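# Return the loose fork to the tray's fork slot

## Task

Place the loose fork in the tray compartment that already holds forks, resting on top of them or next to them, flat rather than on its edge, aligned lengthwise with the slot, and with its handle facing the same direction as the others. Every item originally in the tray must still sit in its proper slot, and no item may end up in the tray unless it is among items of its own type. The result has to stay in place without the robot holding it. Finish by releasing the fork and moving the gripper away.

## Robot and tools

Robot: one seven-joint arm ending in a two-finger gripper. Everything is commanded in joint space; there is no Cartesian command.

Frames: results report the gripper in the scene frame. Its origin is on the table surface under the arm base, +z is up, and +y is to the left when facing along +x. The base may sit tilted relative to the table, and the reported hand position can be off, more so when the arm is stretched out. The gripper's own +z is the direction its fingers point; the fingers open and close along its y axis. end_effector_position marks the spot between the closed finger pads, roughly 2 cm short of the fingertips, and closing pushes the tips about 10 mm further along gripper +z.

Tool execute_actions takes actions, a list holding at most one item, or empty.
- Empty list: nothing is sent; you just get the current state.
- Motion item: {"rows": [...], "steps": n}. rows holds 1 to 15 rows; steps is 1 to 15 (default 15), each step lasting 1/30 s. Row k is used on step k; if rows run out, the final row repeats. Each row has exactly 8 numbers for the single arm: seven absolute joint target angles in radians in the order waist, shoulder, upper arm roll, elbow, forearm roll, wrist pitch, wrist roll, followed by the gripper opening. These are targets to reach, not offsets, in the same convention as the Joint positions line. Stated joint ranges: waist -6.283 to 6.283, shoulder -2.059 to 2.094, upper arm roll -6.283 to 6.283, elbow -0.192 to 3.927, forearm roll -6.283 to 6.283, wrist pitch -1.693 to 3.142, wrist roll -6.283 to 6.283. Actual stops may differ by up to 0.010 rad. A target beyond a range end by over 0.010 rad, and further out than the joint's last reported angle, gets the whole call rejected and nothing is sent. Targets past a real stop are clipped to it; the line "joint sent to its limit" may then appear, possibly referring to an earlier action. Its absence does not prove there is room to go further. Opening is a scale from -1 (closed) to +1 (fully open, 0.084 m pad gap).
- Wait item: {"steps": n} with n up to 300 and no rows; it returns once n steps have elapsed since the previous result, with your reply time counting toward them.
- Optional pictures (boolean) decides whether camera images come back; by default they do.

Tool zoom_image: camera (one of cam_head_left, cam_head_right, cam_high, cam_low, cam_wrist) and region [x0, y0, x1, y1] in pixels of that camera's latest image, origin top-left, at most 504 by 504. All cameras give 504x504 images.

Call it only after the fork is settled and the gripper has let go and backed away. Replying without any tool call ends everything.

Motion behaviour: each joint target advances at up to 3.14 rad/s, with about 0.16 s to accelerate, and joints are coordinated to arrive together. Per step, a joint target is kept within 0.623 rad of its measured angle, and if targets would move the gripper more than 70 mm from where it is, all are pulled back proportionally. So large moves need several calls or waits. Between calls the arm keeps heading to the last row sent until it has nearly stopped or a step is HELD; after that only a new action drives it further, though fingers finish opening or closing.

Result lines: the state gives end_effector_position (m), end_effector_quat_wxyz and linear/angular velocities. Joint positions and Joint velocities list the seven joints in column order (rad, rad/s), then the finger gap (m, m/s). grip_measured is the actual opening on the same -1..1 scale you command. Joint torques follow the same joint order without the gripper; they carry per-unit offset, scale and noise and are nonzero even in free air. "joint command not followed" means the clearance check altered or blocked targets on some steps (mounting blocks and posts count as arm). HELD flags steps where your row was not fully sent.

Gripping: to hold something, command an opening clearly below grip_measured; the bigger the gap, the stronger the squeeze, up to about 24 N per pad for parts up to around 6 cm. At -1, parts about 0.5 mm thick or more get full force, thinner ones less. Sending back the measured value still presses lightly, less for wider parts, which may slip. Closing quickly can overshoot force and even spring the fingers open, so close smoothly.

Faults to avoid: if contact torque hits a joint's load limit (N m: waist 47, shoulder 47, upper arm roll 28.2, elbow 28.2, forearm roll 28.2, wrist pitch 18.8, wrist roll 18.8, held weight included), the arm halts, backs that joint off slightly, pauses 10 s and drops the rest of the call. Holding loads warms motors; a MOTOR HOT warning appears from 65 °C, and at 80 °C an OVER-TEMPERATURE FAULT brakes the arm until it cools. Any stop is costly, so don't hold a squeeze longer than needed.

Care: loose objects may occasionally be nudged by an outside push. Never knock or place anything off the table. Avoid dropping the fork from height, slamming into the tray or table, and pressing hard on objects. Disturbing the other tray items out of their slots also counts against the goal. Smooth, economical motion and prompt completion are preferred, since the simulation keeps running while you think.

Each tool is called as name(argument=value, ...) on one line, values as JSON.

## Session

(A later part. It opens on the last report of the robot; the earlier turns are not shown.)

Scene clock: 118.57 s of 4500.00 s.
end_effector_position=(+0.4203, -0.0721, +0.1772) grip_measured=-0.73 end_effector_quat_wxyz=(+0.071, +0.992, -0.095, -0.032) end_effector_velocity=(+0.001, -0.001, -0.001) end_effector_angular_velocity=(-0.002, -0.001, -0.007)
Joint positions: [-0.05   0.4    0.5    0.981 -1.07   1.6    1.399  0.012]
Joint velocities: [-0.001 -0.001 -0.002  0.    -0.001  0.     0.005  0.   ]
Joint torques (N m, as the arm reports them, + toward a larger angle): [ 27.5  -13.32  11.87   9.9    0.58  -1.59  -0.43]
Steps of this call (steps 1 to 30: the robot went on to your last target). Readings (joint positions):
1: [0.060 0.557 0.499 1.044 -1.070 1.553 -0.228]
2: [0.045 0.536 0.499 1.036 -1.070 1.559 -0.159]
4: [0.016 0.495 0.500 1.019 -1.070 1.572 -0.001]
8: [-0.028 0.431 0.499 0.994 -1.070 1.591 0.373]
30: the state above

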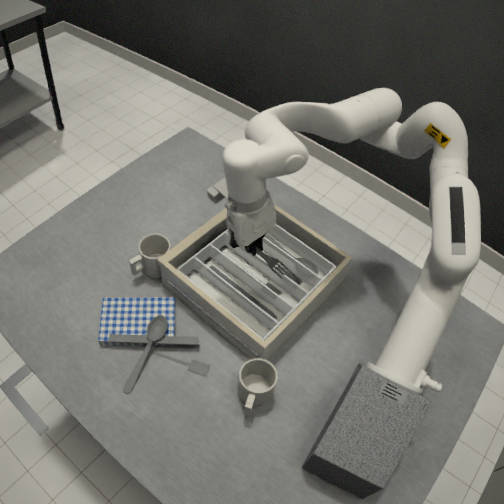

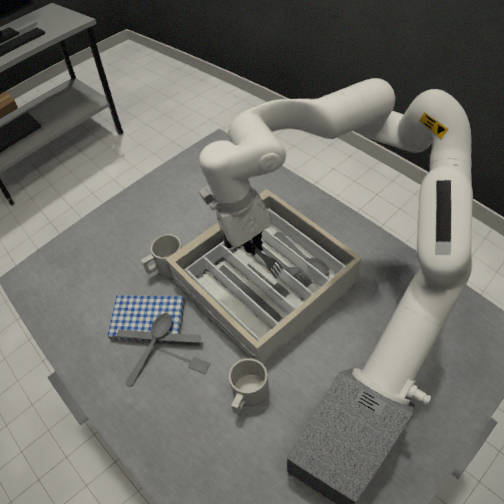

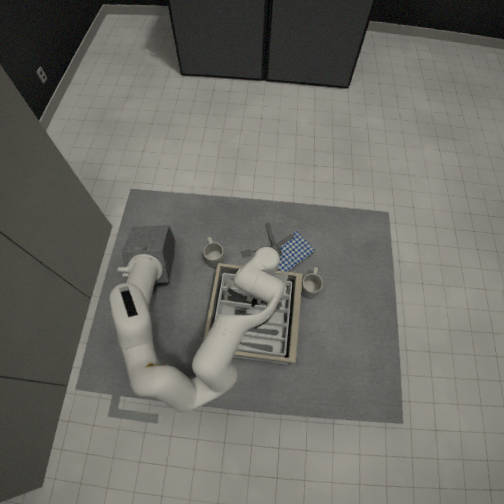

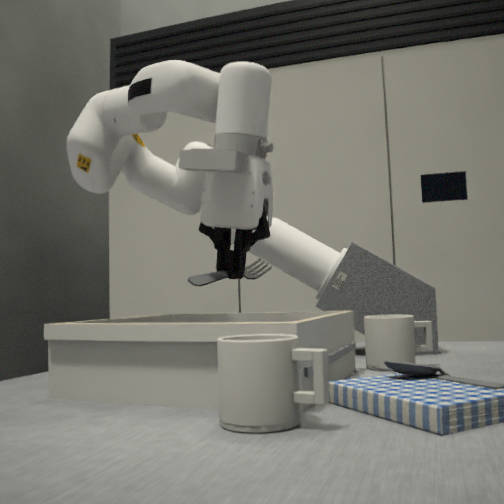

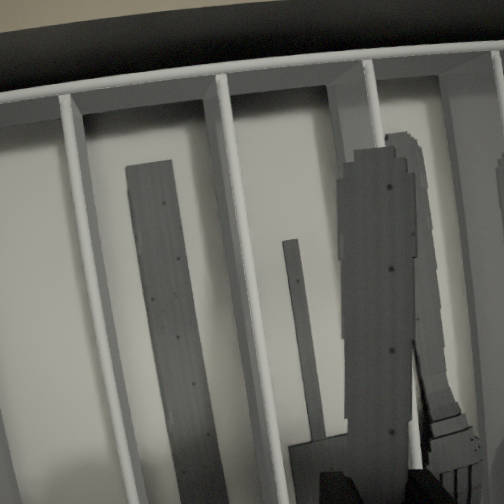

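execute_actions(actions=[{"rows":[[-0.15,0.35,0.37,0.981,-1.07,1.6,1.28,-1]],"steps":15}], pictures=false)

execute_actions(actions=[{"steps":15}])

Scene clock: 128.67 s of 4500.00 s.
end_effector_position=(+0.4132, -0.1418, +0.1102) grip_measured=-0.73 end_effector_quat_wxyz=(+0.108, +0.982, -0.106, -0.114) end_effector_velocity=(-0.001, -0.005, -0.005) end_effector_angular_velocity=(-0.004, +0.012, -0.002)
Joint positions: [-0.148  0.35   0.373  0.981 -1.07   1.6    1.281  0.012]
Joint velocities: [-0.004 -0.003 -0.012  0.001 -0.001  0.    -0.009 -0.   ]
Joint torques (N m, as the arm reports them, + toward a larger angle): [ 27.13 -14.31  11.8    8.28   0.75  -1.02  -0.46]
Steps of this call (steps 1 to 15: the robot went on to your last target; steps 16 to 90: nothing new was sent; then 6.60 s passed at rest; steps 91 to 105: all 15 steps of this action). Readings (joint positions):
91: [-0.050 0.400 0.499 0.981 -1.070 1.600 1.399]
92: [-0.054 0.397 0.495 0.980 -1.070 1.599 1.391]
94: [-0.081 0.382 0.460 0.980 -1.070 1.598 1.355]
98: [-0.141 0.357 0.381 0.982 -1.071 1.602 1.298]
105: the state above

Scene clock: 129.17 s of 4500.00 s.
end_effector_position=(+0.4128, -0.1433, +0.1087) grip_measured=-0.73 end_effector_quat_wxyz=(+0.109, +0.981, -0.107, -0.116) end_effector_velocity=(-0.000, -0.001, -0.001) end_effector_angular_velocity=(-0.001, +0.001, -0.002)
Joint positions: [-0.15   0.35   0.37   0.981 -1.07   1.6    1.28   0.012]
Joint velocities: [-0.    -0.    -0.002  0.    -0.001 -0.     0.    -0.   ]
Joint torques (N m, as the arm reports them, + toward a larger angle): [ 27.61 -14.36  11.91   8.21   0.84  -1.15  -0.41]
Steps of this call (steps 1 to 15: the robot went on to your last target). Readings (joint positions):
1: [-0.148 0.350 0.373 0.981 -1.070 1.600 1.280]
2: [-0.149 0.350 0.372 0.981 -1.070 1.600 1.280]
4: [-0.149 0.350 0.371 0.981 -1.070 1.600 1.280]
8: [-0.150 0.350 0.370 0.981 -1.070 1.600 1.280]
15: the state above
The arm was judged still, so your last target was given up. Only a new action makes it travel on or press farther. Fingers that are still opening or closing keep moving.

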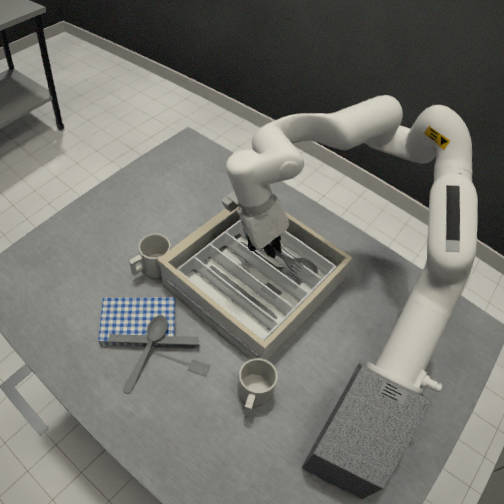

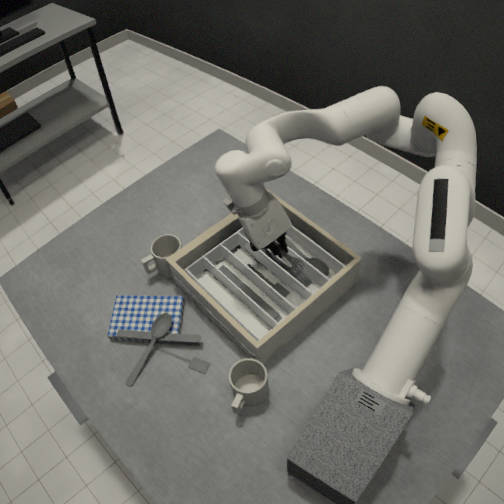

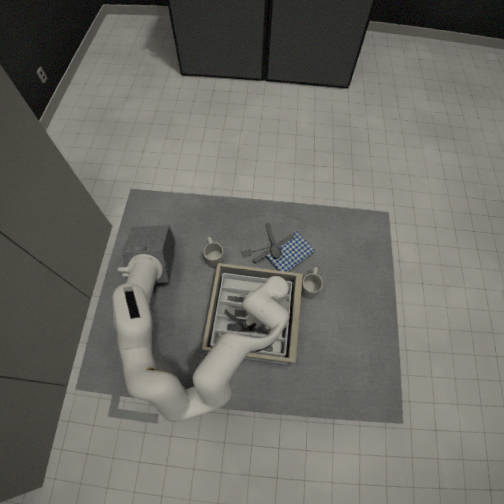

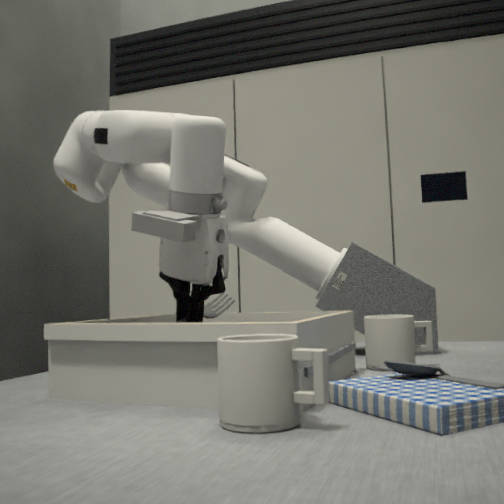

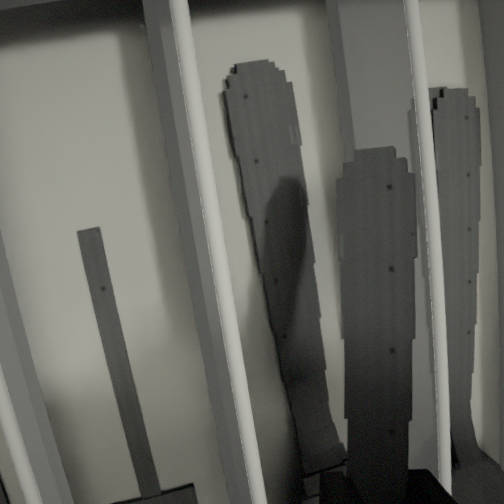

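execute_actions(actions=[{"rows":[[-0.25,0.27,0.37,0.981,-1.12,1.4,1.1,-1]],"steps":15}], pictures=false)

execute_actions(actions=[{"steps":15}])

Scene clock: 145.67 s of 4500.00 s.
end_effector_position=(+0.4522, -0.1581, +0.0938) grip_measured=-1.00 end_effector_quat_wxyz=(+0.033, +0.993, -0.078, -0.078) end_effector_velocity=(+0.002, -0.005, -0.004) end_effector_angular_velocity=(+0.001, +0.003, -0.006)
Joint positions: [-0.249  0.271  0.371  0.98  -1.12   1.401  1.101  0.   ]
Joint velocities: [-0.006 -0.003 -0.009  0.004 -0.002 -0.007 -0.008  0.   ]
Joint torques (N m, as the arm reports them, + toward a larger angle): [ 26.38 -15.27  11.77   7.87   0.8   -1.69  -0.41]
Steps of this call (steps 1 to 90: nothing new was sent; then 13.00 s passed at rest; steps 91 to 105: all 15 steps of this action). Readings (joint positions):
91: [-0.150 0.350 0.370 0.981 -1.070 1.599 1.279]
92: [-0.154 0.347 0.371 0.980 -1.072 1.589 1.270]
94: [-0.183 0.324 0.374 0.977 -1.087 1.526 1.214]
98: [-0.244 0.274 0.366 0.985 -1.116 1.420 1.118]
105: the state above

Scene clock: 146.17 s of 4500.00 s.
end_effector_position=(+0.4525, -0.1591, +0.0932) grip_measured=-1.00 end_effector_quat_wxyz=(+0.033, +0.993, -0.079, -0.078) end_effector_velocity=(+0.000, -0.001, -0.000) end_effector_angular_velocity=(-0.001, -0.001, -0.001)
Joint positions: [-0.25   0.27   0.37   0.981 -1.12   1.4    1.1    0.   ]
Joint velocities: [-0.    -0.001 -0.     0.    -0.001 -0.     0.001  0.   ]
Joint torques (N m, as the arm reports them, + toward a larger angle): [ 26.82 -15.16  11.76   8.05   0.59  -1.7   -0.51]
Steps of this call (steps 1 to 15: the robot went on to your last target). Readings (joint positions):
1: [-0.249 0.271 0.371 0.980 -1.120 1.400 1.100]
2: [-0.249 0.271 0.371 0.981 -1.120 1.400 1.100]
4: [-0.250 0.270 0.370 0.981 -1.120 1.400 1.100]
8: [-0.250 0.270 0.370 0.981 -1.120 1.400 1.100]
15: the state above
The arm was judged still, so your last target was given up. Only a new action makes it travel on or press farther. Fingers that are still opening or closing keep moving.

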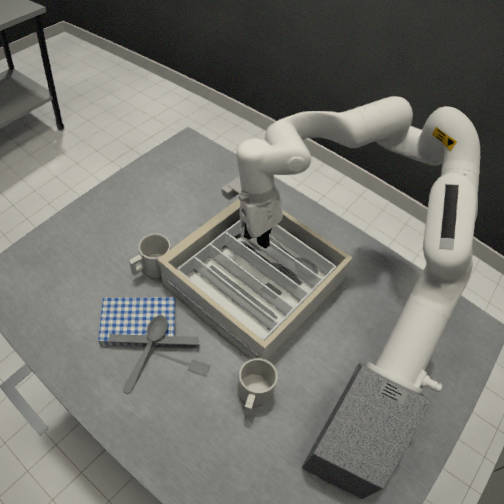

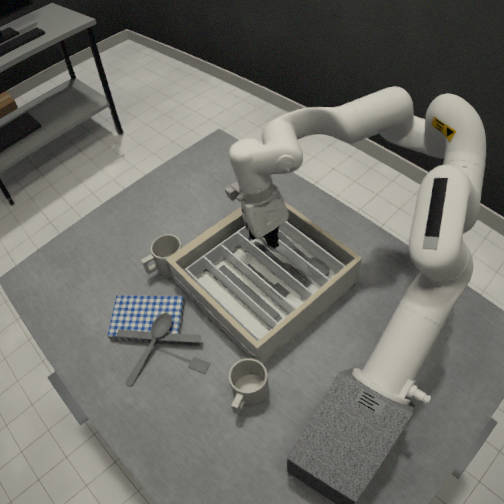

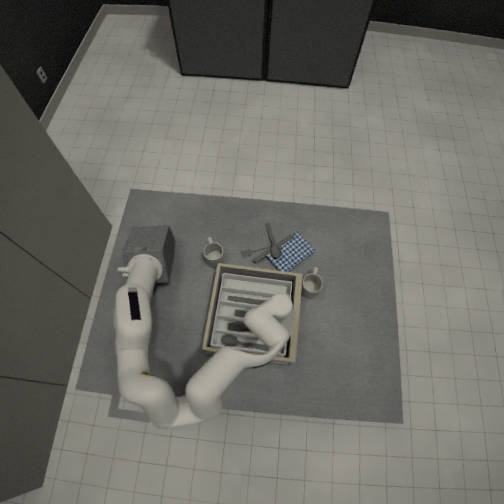

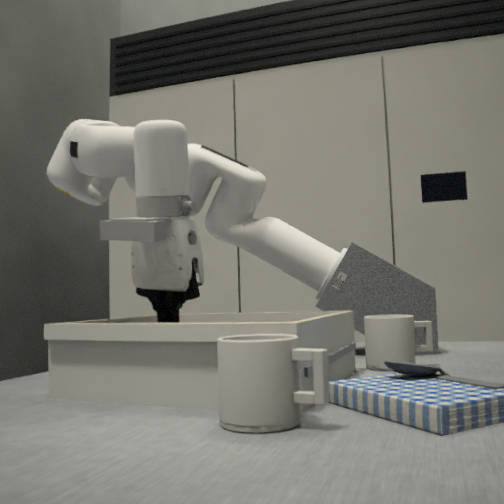

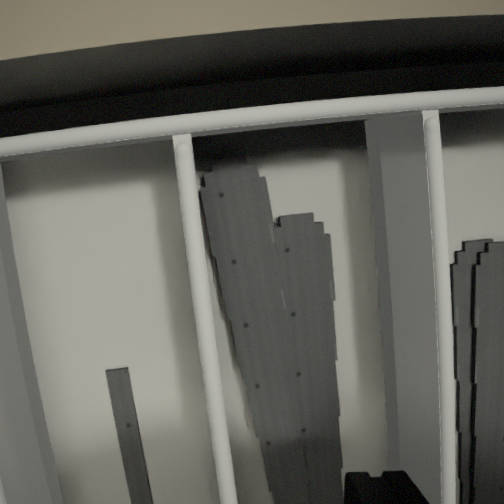

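It slipped out into the slot. I'll lift and check.

execute_actions(actions=[{"rows":[[-0.1,0.3,0.6,0.9,-1.12,1.4,1.1,1]],"steps":15}], pictures=false)

execute_actions(actions=[{"steps":15}])

Scene clock: 153.37 s of 4500.00 s.
end_effector_position=(+0.4398, -0.0451, +0.2131) grip_measured=+1.00 end_effector_quat_wxyz=(-0.014, +0.997, +0.058, +0.053) end_effector_velocity=(-0.009, +0.012, +0.011) end_effector_angular_velocity=(-0.006, -0.028, +0.044)
Joint positions: [-0.101  0.299  0.597  0.901 -1.12   1.399  1.1    0.084]
Joint velocities: [ 0.021  0.008  0.027 -0.017 -0.003  0.013  0.     0.001]
Joint torques (N m, as the arm reports them, + toward a larger angle): [ 19.29 -12.86   9.55  11.91   0.41  -1.72  -0.43]
Steps of this call (steps 1 to 90: nothing new was sent; then 3.70 s passed at rest; steps 91 to 105: all 15 steps of this action). Readings (joint positions):
91: [-0.250 0.270 0.371 0.981 -1.120 1.400 1.100]
92: [-0.247 0.271 0.375 0.979 -1.120 1.401 1.100]
94: [-0.224 0.276 0.411 0.966 -1.120 1.402 1.100]
98: [-0.165 0.287 0.501 0.936 -1.120 1.399 1.100]
105: the state above

Scene clock: 153.87 s of 4500.00 s.
end_effector_position=(+0.4392, -0.0441, +0.2139) grip_measured=+1.00 end_effector_quat_wxyz=(-0.014, +0.997, +0.059, +0.054) end_effector_velocity=(-0.000, +0.002, +0.001) end_effector_angular_velocity=(+0.001, -0.003, +0.004)
Joint positions: [-0.1    0.3    0.6    0.9   -1.12   1.4    1.1    0.084]
Joint velocities: [ 0.001  0.002  0.002 -0.    -0.001 -0.001 -0.    -0.   ]
Joint torques (N m, as the arm reports them, + toward a larger angle): [ 25.07 -12.42  11.4   11.16   0.59  -2.25  -0.5 ]
Steps of this call (steps 1 to 15: the robot went on to your last target). Readings (joint positions):
1: [-0.101 0.299 0.597 0.901 -1.120 1.400 1.100]
2: [-0.102 0.300 0.597 0.901 -1.120 1.400 1.100]
4: [-0.102 0.300 0.596 0.901 -1.120 1.401 1.100]
8: [-0.101 0.300 0.598 0.900 -1.120 1.400 1.100]
15: the state above
The arm was judged still, so your last target was given up. Only a new action makes it travel on or press farther. Fingers that are still opening or closing keep moving.

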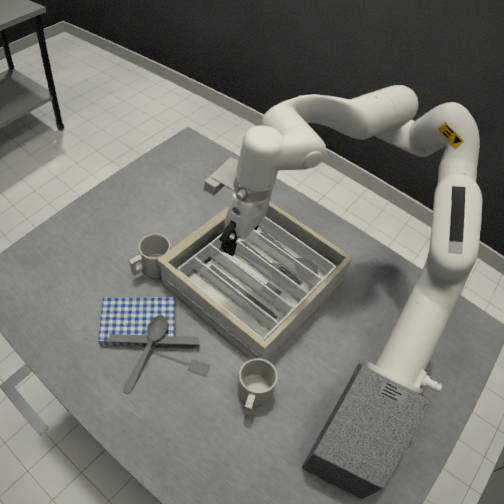

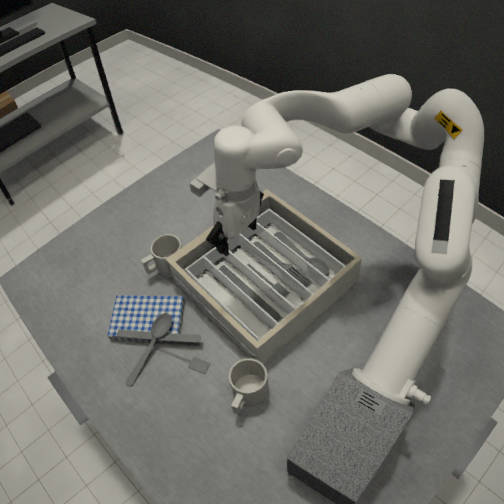

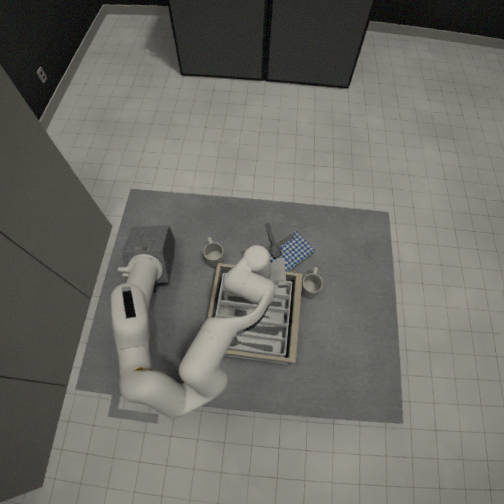

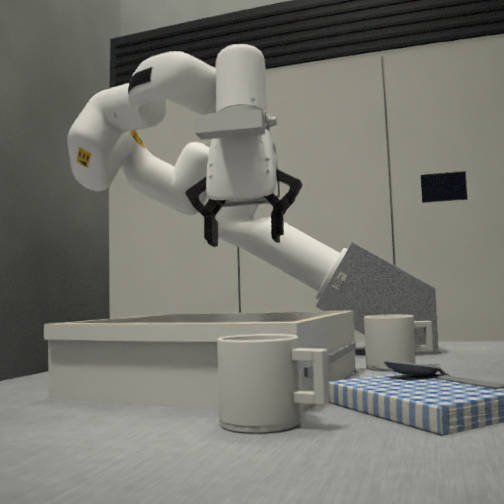

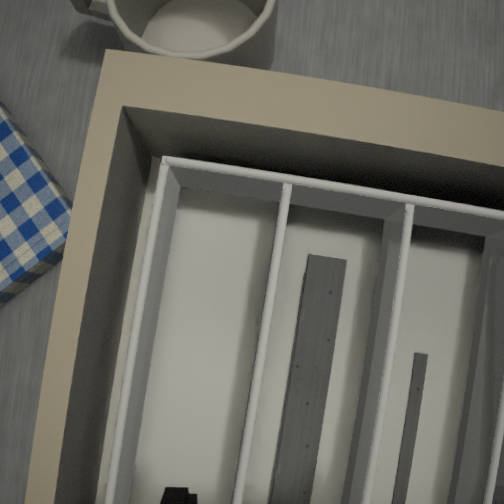

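zoom_image(camera="cam_head_right", region=[230, 200, 350, 320])

Region (230, 200, 350, 320) of cam_head_right's 504x504 image, scaled by 4.200, with more detail than that image has.

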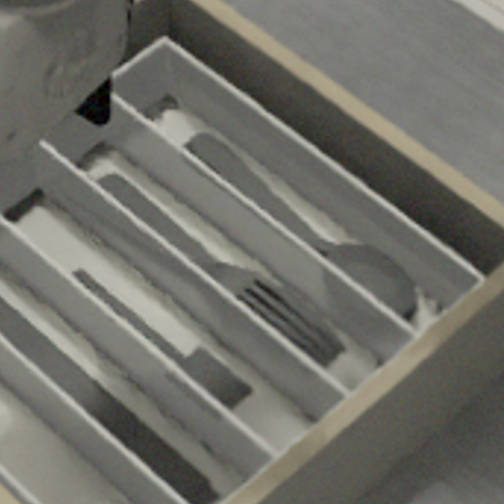

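finished_scene(scene=1)

The scene is finished: the task was done.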